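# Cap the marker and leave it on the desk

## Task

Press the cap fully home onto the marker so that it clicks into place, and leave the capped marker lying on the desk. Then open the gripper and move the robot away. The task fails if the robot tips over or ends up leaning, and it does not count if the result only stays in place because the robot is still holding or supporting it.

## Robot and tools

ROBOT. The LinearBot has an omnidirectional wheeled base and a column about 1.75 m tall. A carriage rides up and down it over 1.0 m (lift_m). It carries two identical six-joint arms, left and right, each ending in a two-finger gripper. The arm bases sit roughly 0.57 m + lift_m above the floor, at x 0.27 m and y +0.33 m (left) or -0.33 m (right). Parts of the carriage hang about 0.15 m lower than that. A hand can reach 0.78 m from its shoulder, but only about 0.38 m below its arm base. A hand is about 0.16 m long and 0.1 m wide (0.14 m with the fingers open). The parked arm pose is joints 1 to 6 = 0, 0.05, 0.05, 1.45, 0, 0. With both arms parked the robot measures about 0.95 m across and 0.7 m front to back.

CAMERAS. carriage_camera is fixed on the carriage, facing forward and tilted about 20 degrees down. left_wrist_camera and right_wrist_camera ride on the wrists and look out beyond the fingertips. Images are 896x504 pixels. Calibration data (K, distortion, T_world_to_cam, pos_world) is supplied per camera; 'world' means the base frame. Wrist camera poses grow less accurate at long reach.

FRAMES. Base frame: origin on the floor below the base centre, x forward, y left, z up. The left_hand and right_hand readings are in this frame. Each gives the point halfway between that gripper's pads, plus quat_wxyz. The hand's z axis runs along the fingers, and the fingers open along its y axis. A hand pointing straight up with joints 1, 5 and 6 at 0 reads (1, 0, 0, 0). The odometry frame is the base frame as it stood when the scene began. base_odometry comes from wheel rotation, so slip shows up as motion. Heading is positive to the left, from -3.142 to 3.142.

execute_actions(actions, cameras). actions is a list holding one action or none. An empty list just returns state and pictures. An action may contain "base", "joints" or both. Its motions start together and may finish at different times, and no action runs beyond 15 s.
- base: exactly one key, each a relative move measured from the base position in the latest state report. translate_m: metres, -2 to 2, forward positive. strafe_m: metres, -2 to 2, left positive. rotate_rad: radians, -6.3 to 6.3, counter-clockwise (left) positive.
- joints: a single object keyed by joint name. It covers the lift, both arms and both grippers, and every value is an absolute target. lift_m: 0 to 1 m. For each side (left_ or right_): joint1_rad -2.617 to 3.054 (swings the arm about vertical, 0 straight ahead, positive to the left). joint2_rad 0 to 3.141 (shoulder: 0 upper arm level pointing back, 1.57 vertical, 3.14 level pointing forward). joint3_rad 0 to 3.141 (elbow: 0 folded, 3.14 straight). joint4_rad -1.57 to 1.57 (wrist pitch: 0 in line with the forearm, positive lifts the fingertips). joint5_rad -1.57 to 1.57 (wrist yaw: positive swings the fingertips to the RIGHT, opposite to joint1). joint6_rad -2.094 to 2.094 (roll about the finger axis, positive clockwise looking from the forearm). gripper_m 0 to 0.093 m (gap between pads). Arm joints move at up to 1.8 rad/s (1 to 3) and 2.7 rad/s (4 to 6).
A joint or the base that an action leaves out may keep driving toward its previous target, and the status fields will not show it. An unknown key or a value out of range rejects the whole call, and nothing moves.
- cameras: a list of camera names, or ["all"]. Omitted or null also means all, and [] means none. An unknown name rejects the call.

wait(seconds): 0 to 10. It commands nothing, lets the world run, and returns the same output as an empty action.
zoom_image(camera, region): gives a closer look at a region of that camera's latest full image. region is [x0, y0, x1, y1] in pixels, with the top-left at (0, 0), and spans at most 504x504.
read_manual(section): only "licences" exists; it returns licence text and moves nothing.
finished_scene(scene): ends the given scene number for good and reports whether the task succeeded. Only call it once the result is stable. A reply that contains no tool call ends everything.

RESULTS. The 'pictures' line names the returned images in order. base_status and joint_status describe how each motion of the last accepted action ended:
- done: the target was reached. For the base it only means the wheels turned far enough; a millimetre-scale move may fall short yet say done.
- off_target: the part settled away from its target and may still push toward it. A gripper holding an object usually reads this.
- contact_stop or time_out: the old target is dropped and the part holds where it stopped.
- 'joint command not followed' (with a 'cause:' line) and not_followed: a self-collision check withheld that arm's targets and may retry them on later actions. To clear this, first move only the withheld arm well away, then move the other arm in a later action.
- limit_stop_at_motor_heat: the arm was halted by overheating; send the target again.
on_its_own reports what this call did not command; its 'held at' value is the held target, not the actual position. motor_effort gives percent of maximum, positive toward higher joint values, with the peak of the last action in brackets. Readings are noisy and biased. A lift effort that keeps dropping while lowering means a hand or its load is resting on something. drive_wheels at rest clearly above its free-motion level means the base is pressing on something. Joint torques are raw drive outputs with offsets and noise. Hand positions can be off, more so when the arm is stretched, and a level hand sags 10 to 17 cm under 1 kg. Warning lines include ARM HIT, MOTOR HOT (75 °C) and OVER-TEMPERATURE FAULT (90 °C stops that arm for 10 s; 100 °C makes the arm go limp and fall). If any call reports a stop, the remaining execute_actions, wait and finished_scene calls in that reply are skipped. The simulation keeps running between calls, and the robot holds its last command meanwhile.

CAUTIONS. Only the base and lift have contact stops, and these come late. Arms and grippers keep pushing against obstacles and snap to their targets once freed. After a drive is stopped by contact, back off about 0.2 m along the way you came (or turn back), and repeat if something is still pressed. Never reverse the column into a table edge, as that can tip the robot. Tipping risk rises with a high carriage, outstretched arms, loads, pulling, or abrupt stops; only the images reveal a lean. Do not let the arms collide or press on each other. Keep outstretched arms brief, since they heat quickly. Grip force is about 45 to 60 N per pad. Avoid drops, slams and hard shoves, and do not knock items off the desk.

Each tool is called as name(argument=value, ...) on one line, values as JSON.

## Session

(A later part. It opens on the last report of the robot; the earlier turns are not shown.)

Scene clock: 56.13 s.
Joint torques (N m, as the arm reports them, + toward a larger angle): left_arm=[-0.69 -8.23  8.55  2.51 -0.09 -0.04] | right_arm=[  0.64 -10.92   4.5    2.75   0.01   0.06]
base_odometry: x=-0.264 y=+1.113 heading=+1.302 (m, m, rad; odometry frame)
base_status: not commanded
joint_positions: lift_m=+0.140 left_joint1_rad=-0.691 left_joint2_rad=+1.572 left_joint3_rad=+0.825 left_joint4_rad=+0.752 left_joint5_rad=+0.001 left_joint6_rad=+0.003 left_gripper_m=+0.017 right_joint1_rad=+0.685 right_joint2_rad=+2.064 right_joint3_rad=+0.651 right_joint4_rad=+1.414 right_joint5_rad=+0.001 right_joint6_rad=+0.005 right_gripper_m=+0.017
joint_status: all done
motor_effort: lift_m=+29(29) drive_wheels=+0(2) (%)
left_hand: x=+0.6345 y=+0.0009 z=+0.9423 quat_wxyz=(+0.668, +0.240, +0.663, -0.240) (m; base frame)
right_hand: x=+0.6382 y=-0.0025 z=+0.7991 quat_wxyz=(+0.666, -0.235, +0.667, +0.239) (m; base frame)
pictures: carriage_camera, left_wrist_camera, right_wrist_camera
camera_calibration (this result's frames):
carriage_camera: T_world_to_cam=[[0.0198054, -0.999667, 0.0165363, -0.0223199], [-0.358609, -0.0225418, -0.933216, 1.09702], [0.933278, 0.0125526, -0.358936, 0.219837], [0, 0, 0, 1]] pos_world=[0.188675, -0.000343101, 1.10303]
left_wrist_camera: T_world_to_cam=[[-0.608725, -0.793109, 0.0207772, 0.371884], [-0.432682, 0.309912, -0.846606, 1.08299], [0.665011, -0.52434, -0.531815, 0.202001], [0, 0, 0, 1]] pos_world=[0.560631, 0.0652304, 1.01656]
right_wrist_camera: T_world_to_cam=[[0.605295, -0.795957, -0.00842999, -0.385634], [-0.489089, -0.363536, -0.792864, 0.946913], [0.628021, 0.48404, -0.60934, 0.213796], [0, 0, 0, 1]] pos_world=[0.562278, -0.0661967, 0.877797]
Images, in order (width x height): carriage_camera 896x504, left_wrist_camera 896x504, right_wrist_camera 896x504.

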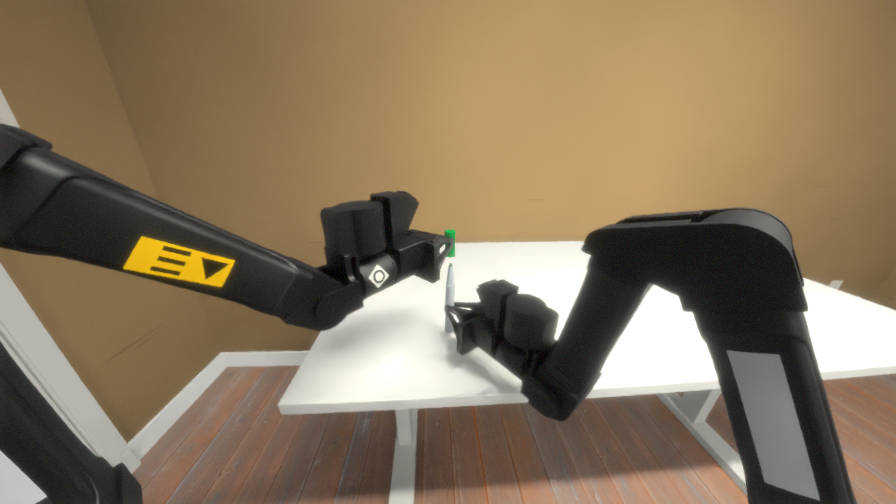

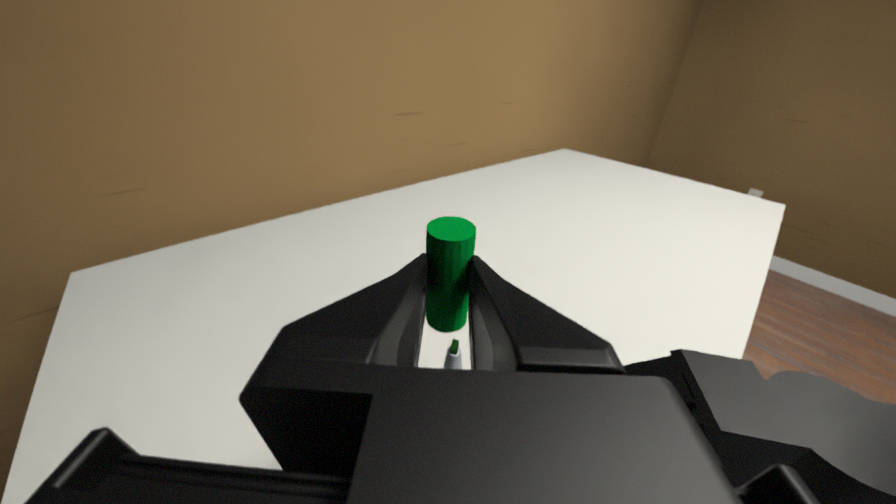

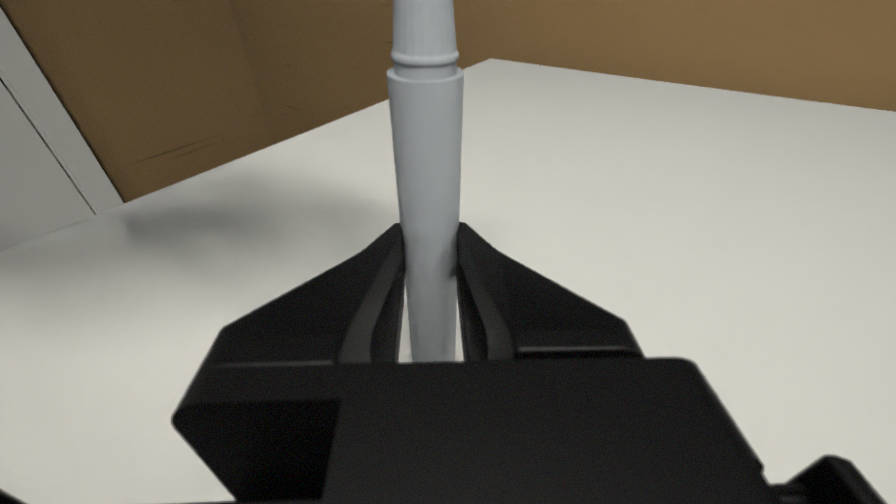

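execute_actions(actions=[{"joints":{"lift_m":0.124,"left_joint1_rad":-0.703,"left_joint2_rad":1.595,"left_joint3_rad":0.772,"left_joint4_rad":0.823}}], cameras=["carriage_camera","left_wrist_camera"])

zoom_image(camera="carriage_camera", region=[390,220,520,350])

Scene clock: 59.13 s.
Joint torques (N m, as the arm reports them, + toward a larger angle): left_arm=[-0.88 -7.66  8.4   2.62 -0.1  -0.03] | right_arm=[  0.61 -10.9    4.58   2.74   0.     0.05]
base_odometry: x=-0.264 y=+1.113 heading=+1.302 (m, m, rad; odometry frame)
base_status: not commanded
joint_positions: lift_m=+0.124 left_joint1_rad=-0.694 left_joint2_rad=+1.588 left_joint3_rad=+0.778 left_joint4_rad=+0.816 left_joint5_rad=+0.001 left_joint6_rad=+0.003 left_gripper_m=+0.017 right_joint1_rad=+0.685 right_joint2_rad=+2.063 right_joint3_rad=+0.650 right_joint4_rad=+1.415 right_joint5_rad=+0.001 right_joint6_rad=+0.005 right_gripper_m=+0.017
joint_status: all done
motor_effort: lift_m=+30(30) drive_wheels=+0(1) (%)
left_hand: x=+0.6307 y=+0.0024 z=+0.9123 quat_wxyz=(+0.667, +0.241, +0.663, -0.241) (m; base frame)
right_hand: x=+0.6380 y=-0.0025 z=+0.7834 quat_wxyz=(+0.666, -0.235, +0.666, +0.239) (m; base frame)
pictures: carriage_camera, left_wrist_camera
camera_calibration (this result's frames):
carriage_camera: T_world_to_cam=[[0.0198054, -0.999667, 0.0165363, -0.0220546], [-0.358609, -0.0225418, -0.933216, 1.08205], [0.933278, 0.0125526, -0.358936, 0.214079], [0, 0, 0, 1]] pos_world=[0.188675, -0.000343101, 1.08699]
left_wrist_camera: T_world_to_cam=[[-0.610539, -0.791714, 0.0207796, 0.372563], [-0.431973, 0.3109, -0.846605, 1.05508], [0.663809, -0.525862, -0.531815, 0.190115], [0, 0, 0, 1]] pos_world=[0.55703, 0.0669133, 0.986601]
Images, in order (width x height): carriage_camera 896x504, left_wrist_camera 896x504.

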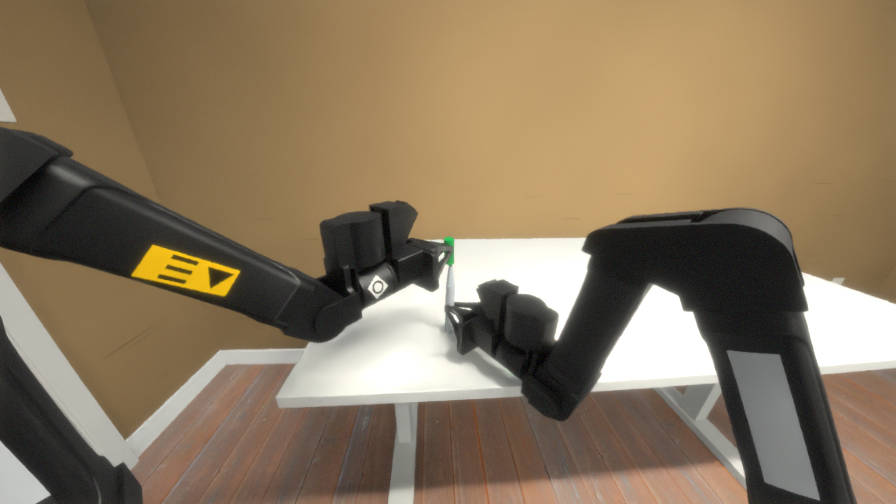

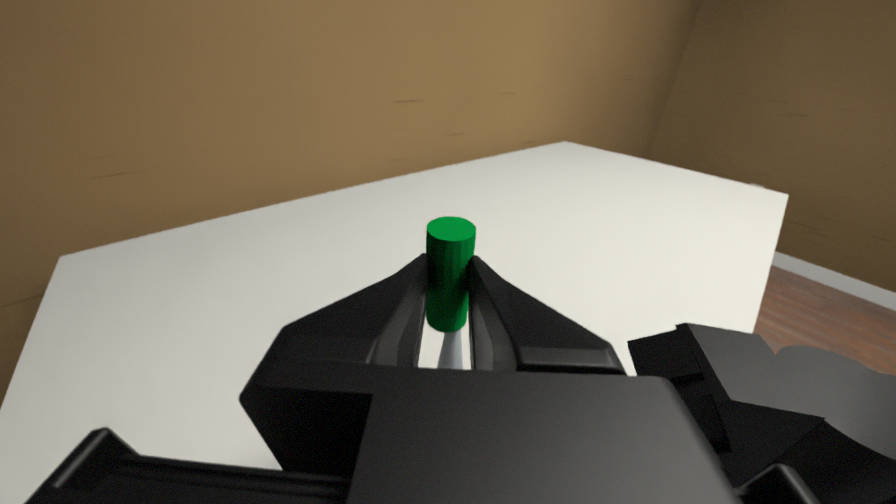

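Region (390, 220, 520, 350) of carriage_camera's 896x504 image, scaled by 3.877, with more detail than that image has.

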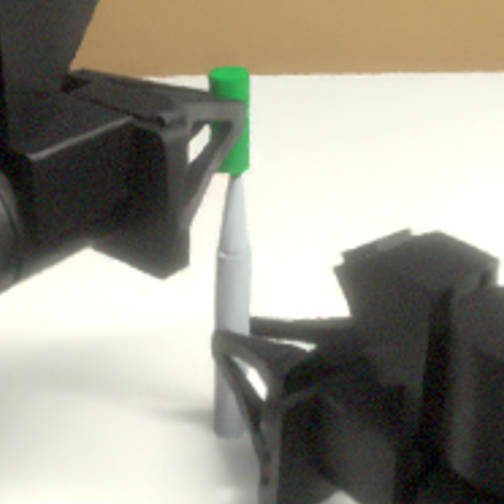

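execute_actions(actions=[{"joints":{"lift_m":0.115,"left_joint1_rad":-0.711,"left_joint2_rad":1.685,"left_joint3_rad":0.715,"left_joint4_rad":0.968}}])

zoom_image(camera="carriage_camera", region=[390,220,520,350])

Scene clock: 62.00 s.
Joint torques (N m, as the arm reports them, + toward a larger angle): left_arm=[-0.96 -8.47  7.39  2.68 -0.11 -0.03] | right_arm=[  0.66 -10.72   4.63   2.37  -0.03   0.04]
base_odometry: x=-0.264 y=+1.113 heading=+1.302 (m, m, rad; odometry frame)
base_status: not commanded
joint_positions: lift_m=+0.115 left_joint1_rad=-0.702 left_joint2_rad=+1.683 left_joint3_rad=+0.723 left_joint4_rad=+0.955 left_joint5_rad=+0.003 left_joint6_rad=+0.002 left_gripper_m=+0.017 right_joint1_rad=+0.685 right_joint2_rad=+2.062 right_joint3_rad=+0.650 right_joint4_rad=+1.443 right_joint5_rad=+0.004 right_joint6_rad=+0.005 right_gripper_m=+0.017
joint_status: all done
motor_effort: lift_m=+28(27) drive_wheels=+0(1) (%)
left_hand: x=+0.6298 y=-0.0022 z=+0.8694 quat_wxyz=(+0.663, +0.245, +0.665, -0.243) (m; base frame)
right_hand: x=+0.6383 y=-0.0031 z=+0.7820 quat_wxyz=(+0.676, -0.231, +0.657, +0.241) (m; base frame)
pictures: carriage_camera, left_wrist_camera, right_wrist_camera
camera_calibration (this result's frames):
carriage_camera: T_world_to_cam=[[0.0198054, -0.999667, 0.0165363, -0.0219081], [-0.358609, -0.0225418, -0.933216, 1.07379], [0.933278, 0.0125526, -0.358936, 0.2109], [0, 0, 0, 1]] pos_world=[0.188675, -0.000343101, 1.07814]
left_wrist_camera: T_world_to_cam=[[-0.618193, -0.785751, 0.0207872, 0.374108], [-0.435707, 0.320543, -0.841078, 1.01733], [0.654215, -0.529005, -0.540515, 0.179023], [0, 0, 0, 1]] pos_world=[0.557408, 0.0625627, 0.944639]
right_wrist_camera: T_world_to_cam=[[0.603073, -0.797628, -0.00956449, -0.384013], [-0.471479, -0.346754, -0.810845, 0.936031], [0.643436, 0.493508, -0.585183, 0.174874], [0, 0, 0, 1]] pos_world=[0.560387, -0.0680286, 0.857636]
Images, in order (width x height): carriage_camera 896x504, left_wrist_camera 896x504, right_wrist_camera 896x504.

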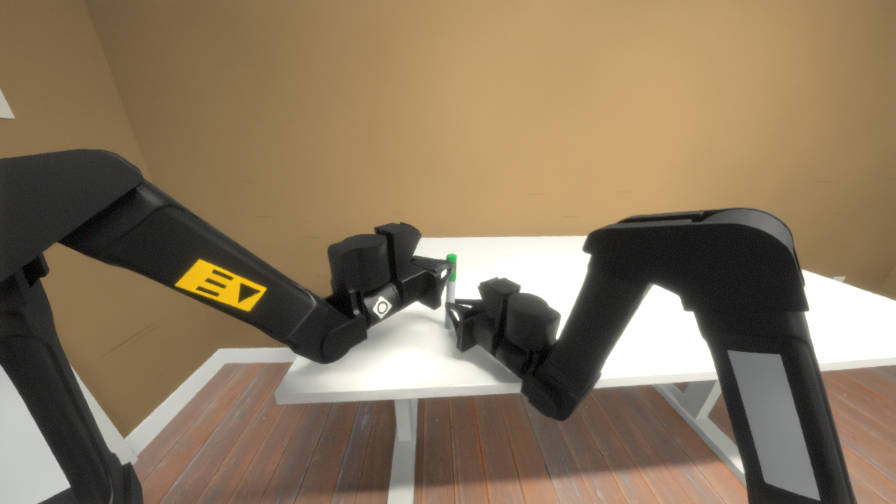

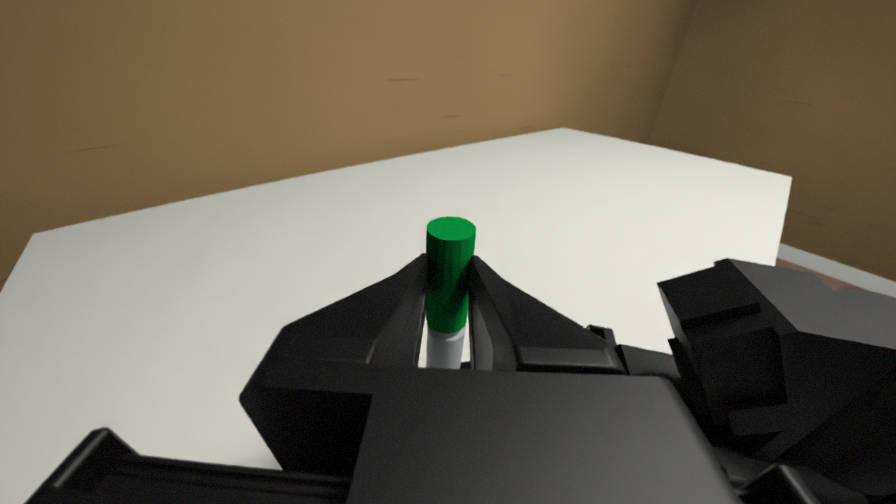

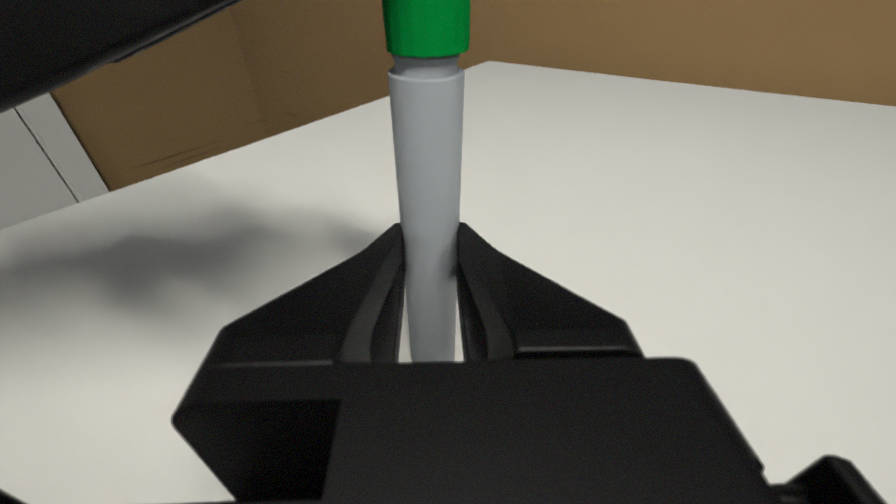

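Region (390, 220, 520, 350) of carriage_camera's 896x504 image, scaled by 3.877, with more detail than that image has.

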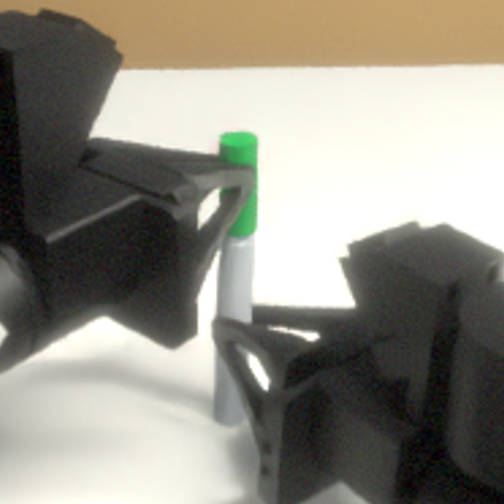

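execute_actions(actions=[{"joints":{"lift_m":0.12,"left_joint2_rad":1.765,"left_joint3_rad":0.655,"left_joint4_rad":0.8}}])

Scene clock: 63.60 s.
Joint torques (N m, as the arm reports them, + toward a larger angle): left_arm=[-0.96 -3.69  3.65  0.61 -0.1  -0.03] | right_arm=[  0.52 -10.74   4.64   2.6   -0.02   0.05]
base_odometry: x=-0.264 y=+1.113 heading=+1.302 (m, m, rad; odometry frame)
base_status: not commanded
joint_positions: lift_m=+0.120 left_joint1_rad=-0.702 left_joint2_rad=+1.702 left_joint3_rad=+0.702 left_joint4_rad=+0.978 left_joint5_rad=+0.002 left_joint6_rad=+0.002 left_gripper_m=+0.017 right_joint1_rad=+0.686 right_joint2_rad=+2.062 right_joint3_rad=+0.650 right_joint4_rad=+1.425 right_joint5_rad=+0.003 right_joint6_rad=+0.002 right_gripper_m=+0.017
joint_status: left_joint2_rad off_target (ended at +1.703, target +1.765); left_joint4_rad off_target (ended at +0.978, target +0.800); the others done
motor_effort: lift_m=+33(39) drive_wheels=+1(2) (%)
left_hand: x=+0.6284 y=-0.0008 z=+0.8610 quat_wxyz=(+0.656, +0.247, +0.671, -0.240) (m; base frame)
right_hand: x=+0.6378 y=-0.0024 z=+0.7821 quat_wxyz=(+0.670, -0.235, +0.662, +0.239) (m; base frame)
pictures: carriage_camera, left_wrist_camera, right_wrist_camera
camera_calibration (this result's frames):
carriage_camera: T_world_to_cam=[[0.0198054, -0.999667, 0.0165363, -0.0219847], [-0.358609, -0.0225418, -0.933216, 1.07811], [0.933278, 0.0125526, -0.358936, 0.212562], [0, 0, 0, 1]] pos_world=[0.188675, -0.000343101, 1.08277]
left_wrist_camera: T_world_to_cam=[[-0.617301, -0.78647, 0.0201122, 0.374501], [-0.447885, 0.330299, -0.830844, 1.00812], [0.64679, -0.521889, -0.556142, 0.19426], [0, 0, 0, 1]] pos_world=[0.557055, 0.0629355, 0.938093]
right_wrist_camera: T_world_to_cam=[[0.605057, -0.796158, -0.00618973, -0.387089], [-0.480603, -0.359024, -0.800077, 0.933537], [0.634765, 0.487067, -0.599866, 0.191889], [0, 0, 0, 1]] pos_world=[0.561067, -0.0664844, 0.859613]
Images, in order (width x height): carriage_camera 896x504, left_wrist_camera 896x504, right_wrist_camera 896x504.

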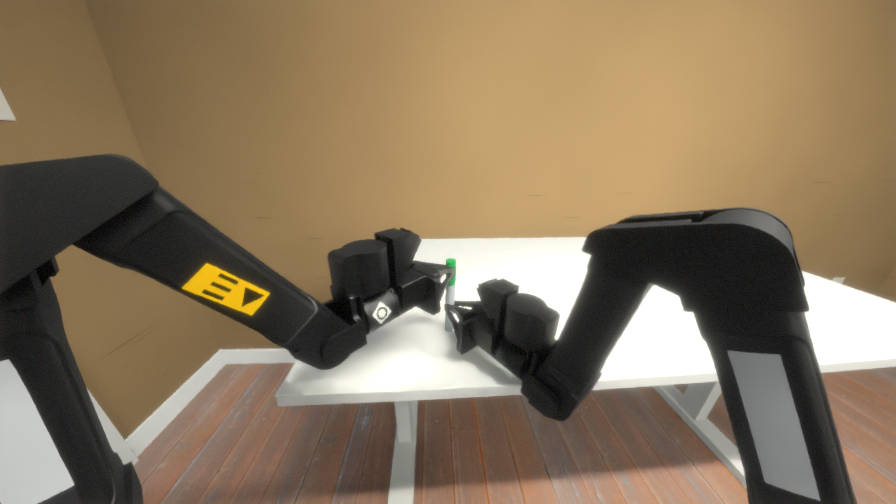

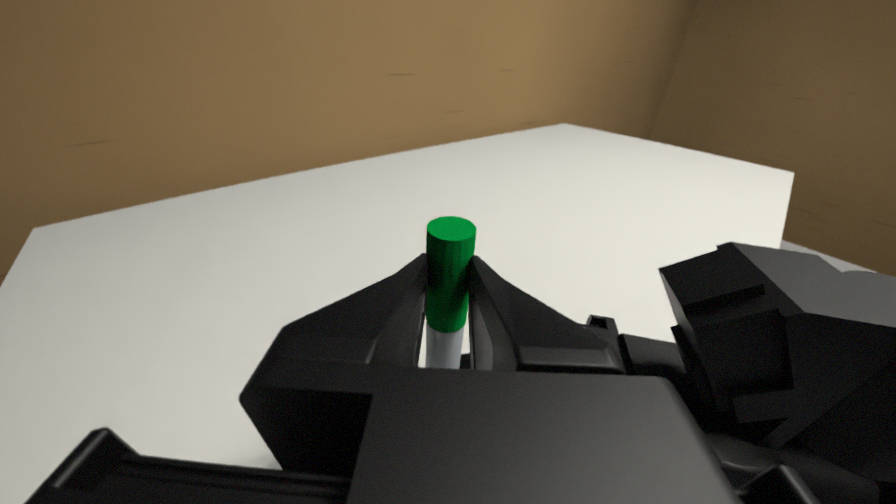

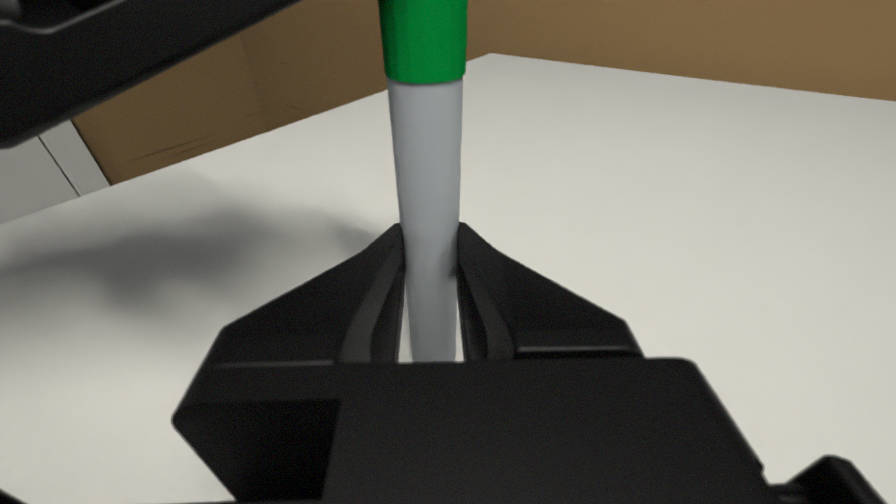

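Nearly flush; one firmer press.

execute_actions(actions=[{"joints":{"left_joint2_rad":1.83,"left_joint3_rad":0.6,"left_joint4_rad":0.6}}], cameras=[])

execute_actions(actions=[{"joints":{"left_joint2_rad":1.70,"left_joint3_rad":0.705,"left_joint4_rad":0.99}}], cameras=["right_wrist_camera"])

zoom_image(camera="right_wrist_camera", region=[360,30,490,130])

Scene clock: 69.40 s.
Joint torques (N m, as the arm reports them, + toward a larger angle): left_arm=[-1.08 -0.07 -0.46 -2.03 -0.12 -0.03] | right_arm=[  0.51 -10.74   4.6    2.61  -0.02   0.09]
base_odometry: x=-0.264 y=+1.113 heading=+1.302 (m, m, rad; odometry frame)
base_status: not commanded
joint_positions: lift_m=+0.120 left_joint1_rad=-0.702 left_joint2_rad=+1.721 left_joint3_rad=+0.688 left_joint4_rad=+1.017 left_joint5_rad=+0.002 left_joint6_rad=+0.002 left_gripper_m=+0.017 right_joint1_rad=+0.686 right_joint2_rad=+2.062 right_joint3_rad=+0.650 right_joint4_rad=+1.424 right_joint5_rad=+0.003 right_joint6_rad=+0.000 right_gripper_m=+0.017
joint_status: left_joint2_rad off_target (ended at +1.721, target +1.830); left_joint3_rad off_target (ended at +0.688, target +0.600); left_joint4_rad off_target (ended at +1.017, target +0.600)
motor_effort: lift_m=+32(32) drive_wheels=+1(1) (%)
left_hand: x=+0.6278 y=-0.0003 z=+0.8563 quat_wxyz=(+0.659, +0.246, +0.669, -0.241) (m; base frame)
right_hand: x=+0.6378 y=-0.0024 z=+0.7820 quat_wxyz=(+0.670, -0.235, +0.662, +0.238) (m; base frame)
pictures: none
No camera images: the call's "cameras" was empty. Leave "cameras" out to get every camera's image.

Scene clock: 70.40 s.
Joint torques (N m, as the arm reports them, + toward a larger angle): left_arm=[-1.12 -8.56  7.76  2.66 -0.13 -0.05] | right_arm=[  0.53 -10.72   4.59   2.56  -0.04   0.08]
base_odometry: x=-0.264 y=+1.113 heading=+1.302 (m, m, rad; odometry frame)
base_status: not commanded
joint_positions: lift_m=+0.120 left_joint1_rad=-0.702 left_joint2_rad=+1.698 left_joint3_rad=+0.709 left_joint4_rad=+0.979 left_joint5_rad=+0.002 left_joint6_rad=+0.002 left_gripper_m=+0.017 right_joint1_rad=+0.686 right_joint2_rad=+2.062 right_joint3_rad=+0.650 right_joint4_rad=+1.428 right_joint5_rad=+0.005 right_joint6_rad=+0.002 right_gripper_m=+0.017
joint_status: all done
motor_effort: lift_m=+32(32) drive_wheels=+0(1) (%)
left_hand: x=+0.6292 y=-0.0014 z=+0.8664 quat_wxyz=(+0.661, +0.246, +0.667, -0.242) (m; base frame)
right_hand: x=+0.6380 y=-0.0026 z=+0.7831 quat_wxyz=(+0.672, -0.234, +0.661, +0.239) (m; base frame)
pictures: right_wrist_camera
camera_calibration (this result's frames):
right_wrist_camera: T_world_to_cam=[[0.603552, -0.797301, -0.00597722, -0.38662], [-0.478743, -0.356391, -0.802366, 0.934939], [0.637597, 0.487131, -0.596803, 0.18828], [0, 0, 0, 1]] pos_world=[0.560895, -0.0667657, 0.860218]
Images, in order (width x height): right_wrist_camera 896x504.

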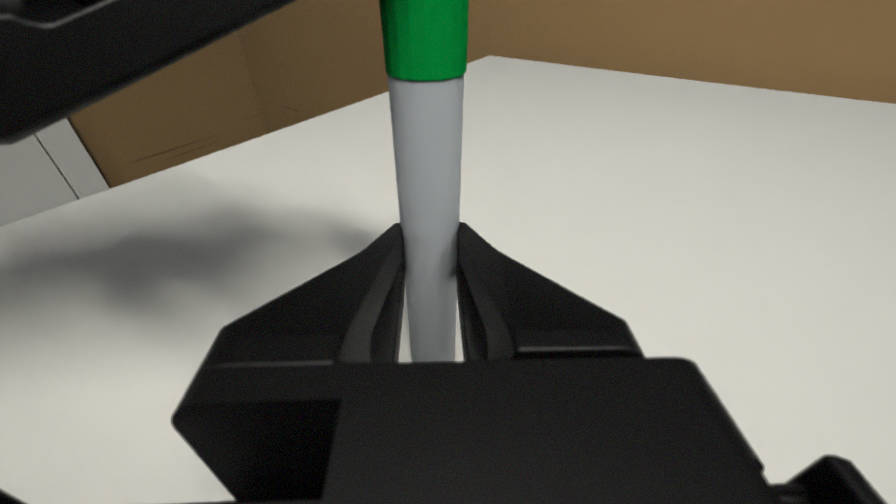

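Region (360, 30, 490, 130) of right_wrist_camera's 896x504 image, scaled by 3.877, with more detail than that image has; it fills the top 388 rows of this view, and the rest is white.

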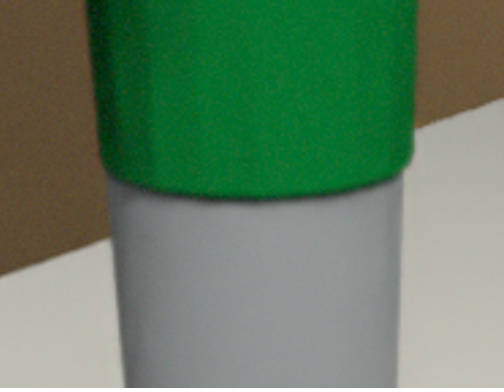

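execute_actions(actions=[{"joints":{"left_gripper_m":0.05}}], cameras=[])

execute_actions(actions=[{"joints":{"right_gripper_m":0.05}}], cameras=[])

execute_actions(actions=[{"joints":{"lift_m":0.32}}], cameras=[])

execute_actions(actions=[{"joints":{"left_joint1_rad":0,"left_joint2_rad":0.05,"left_joint3_rad":0.05,"left_joint4_rad":1.45,"right_joint1_rad":0,"right_joint2_rad":0.05,"right_joint3_rad":0.05,"right_joint4_rad":1.45},"base":{"translate_m":-0.2}}], cameras=["carriage_camera"])

Scene clock: 74.73 s.
Joint torques (N m, as the arm reports them, + toward a larger angle): left_arm=[-1.06 -8.52  7.85  2.65 -0.15 -0.03] | right_arm=[  0.55 -10.73   4.6    2.59  -0.05   0.07]
base_odometry: x=-0.264 y=+1.113 heading=+1.302 (m, m, rad; odometry frame)
base_status: not commanded
joint_positions: lift_m=+0.120 left_joint1_rad=-0.702 left_joint2_rad=+1.698 left_joint3_rad=+0.709 left_joint4_rad=+0.981 left_joint5_rad=+0.002 left_joint6_rad=+0.002 left_gripper_m=+0.050 right_joint1_rad=+0.686 right_joint2_rad=+2.062 right_joint3_rad=+0.650 right_joint4_rad=+1.427 right_joint5_rad=+0.005 right_joint6_rad=+0.002 right_gripper_m=+0.017
joint_status: all done
motor_effort: lift_m=+32(32) drive_wheels=+0(0) (%)
left_hand: x=+0.6292 y=-0.0014 z=+0.8670 quat_wxyz=(+0.661, +0.245, +0.666, -0.242) (m; base frame)
right_hand: x=+0.6380 y=-0.0026 z=+0.7828 quat_wxyz=(+0.671, -0.234, +0.662, +0.239) (m; base frame)
pictures: none
No camera images: the call's "cameras" was empty. Leave "cameras" out to get every camera's image.

Scene clock: 75.33 s.
Joint torques (N m, as the arm reports them, + toward a larger angle): left_arm=[-1.03 -8.52  7.73  2.64 -0.13 -0.04] | right_arm=[  0.53 -10.73   4.61   2.57  -0.05   0.08]
base_odometry: x=-0.264 y=+1.113 heading=+1.302 (m, m, rad; odometry frame)
base_status: not commanded
joint_positions: lift_m=+0.120 left_joint1_rad=-0.702 left_joint2_rad=+1.698 left_joint3_rad=+0.709 left_joint4_rad=+0.981 left_joint5_rad=+0.002 left_joint6_rad=+0.002 left_gripper_m=+0.050 right_joint1_rad=+0.686 right_joint2_rad=+2.062 right_joint3_rad=+0.650 right_joint4_rad=+1.427 right_joint5_rad=+0.005 right_joint6_rad=+0.002 right_gripper_m=+0.050
joint_status: all done
motor_effort: lift_m=+32(32) drive_wheels=+0(0) (%)
left_hand: x=+0.6292 y=-0.0014 z=+0.8670 quat_wxyz=(+0.661, +0.245, +0.666, -0.242) (m; base frame)
right_hand: x=+0.6380 y=-0.0026 z=+0.7828 quat_wxyz=(+0.671, -0.234, +0.662, +0.239) (m; base frame)
pictures: none
No camera images: the call's "cameras" was empty. Leave "cameras" out to get every camera's image.

Scene clock: 76.67 s.
Joint torques (N m, as the arm reports them, + toward a larger angle): left_arm=[-1.   -8.4   7.93  2.47 -0.12 -0.04] | right_arm=[  0.55 -10.64   4.61   2.56  -0.03   0.07]
base_odometry: x=-0.264 y=+1.113 heading=+1.302 (m, m, rad; odometry frame)
base_status: not commanded
joint_positions: lift_m=+0.320 left_joint1_rad=-0.702 left_joint2_rad=+1.698 left_joint3_rad=+0.709 left_joint4_rad=+0.997 left_joint5_rad=+0.001 left_joint6_rad=+0.002 left_gripper_m=+0.050 right_joint1_rad=+0.686 right_joint2_rad=+2.061 right_joint3_rad=+0.650 right_joint4_rad=+1.429 right_joint5_rad=+0.004 right_joint6_rad=+0.002 right_gripper_m=+0.050
joint_status: all done
motor_effort: lift_m=+33(40) drive_wheels=-1(1) (%)
left_hand: x=+0.6292 y=-0.0013 z=+1.0709 quat_wxyz=(+0.667, +0.243, +0.661, -0.244) (m; base frame)
right_hand: x=+0.6379 y=-0.0025 z=+0.9835 quat_wxyz=(+0.672, -0.234, +0.661, +0.239) (m; base frame)
pictures: none
No camera images: the call's "cameras" was empty. Leave "cameras" out to get every camera's image.

Scene clock: 78.73 s.
Joint torques (N m, as the arm reports them, + toward a larger angle): left_arm=[ 0.01  3.32  5.85 -0.31 -0.07 -0.04] | right_arm=[-0.48  3.62  5.41 -0.2  -0.02  0.1 ]
base_odometry: x=-0.317 y=+0.920 heading=+1.302 (m, m, rad; odometry frame)
base_status: done
joint_positions: lift_m=+0.320 left_joint1_rad=-0.008 left_joint2_rad=+0.060 left_joint3_rad=+0.063 left_joint4_rad=+1.455 left_joint5_rad=-0.003 left_joint6_rad=+0.002 left_gripper_m=+0.050 right_joint1_rad=+0.006 right_joint2_rad=+0.065 right_joint3_rad=+0.068 right_joint4_rad=+1.454 right_joint5_rad=+0.003 right_joint6_rad=+0.002 right_gripper_m=+0.050
joint_status: all done
motor_effort: lift_m=+33(33) drive_wheels=-2(12) (%)
left_hand: x=+0.2888 y=+0.3116 z=+1.2996 quat_wxyz=(+0.998, -0.001, +0.057, -0.003) (m; base frame)
right_hand: x=+0.2889 y=-0.3117 z=+1.3009 quat_wxyz=(+0.998, +0.001, +0.057, +0.004) (m; base frame)
pictures: carriage_camera
camera_calibration (this result's frames):
carriage_camera: T_world_to_cam=[[0.0198054, -0.999667, 0.0165363, -0.0252918], [-0.358609, -0.0225418, -0.933216, 1.26474], [0.933278, 0.0125526, -0.358936, 0.284346], [0, 0, 0, 1]] pos_world=[0.188675, -0.000343101, 1.28276]
Images, in order (width x height): carriage_camera 896x504.

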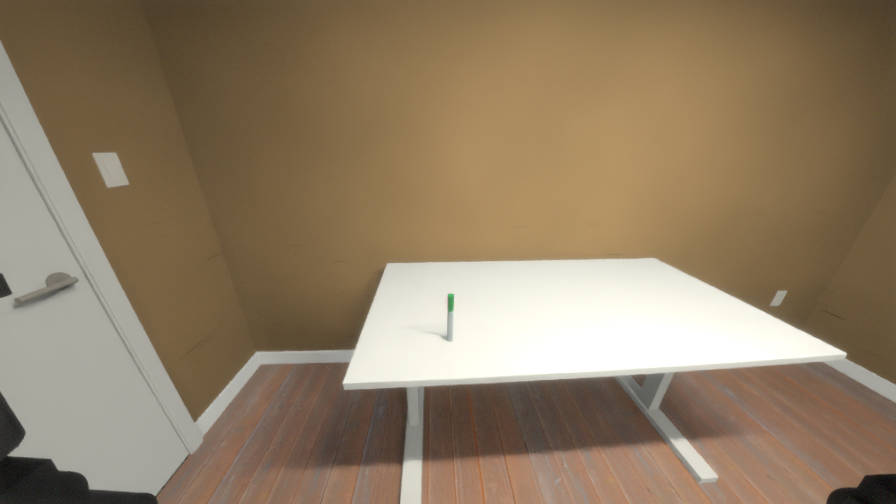

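finished_scene(scene=1)

The scene is finished: the task was done.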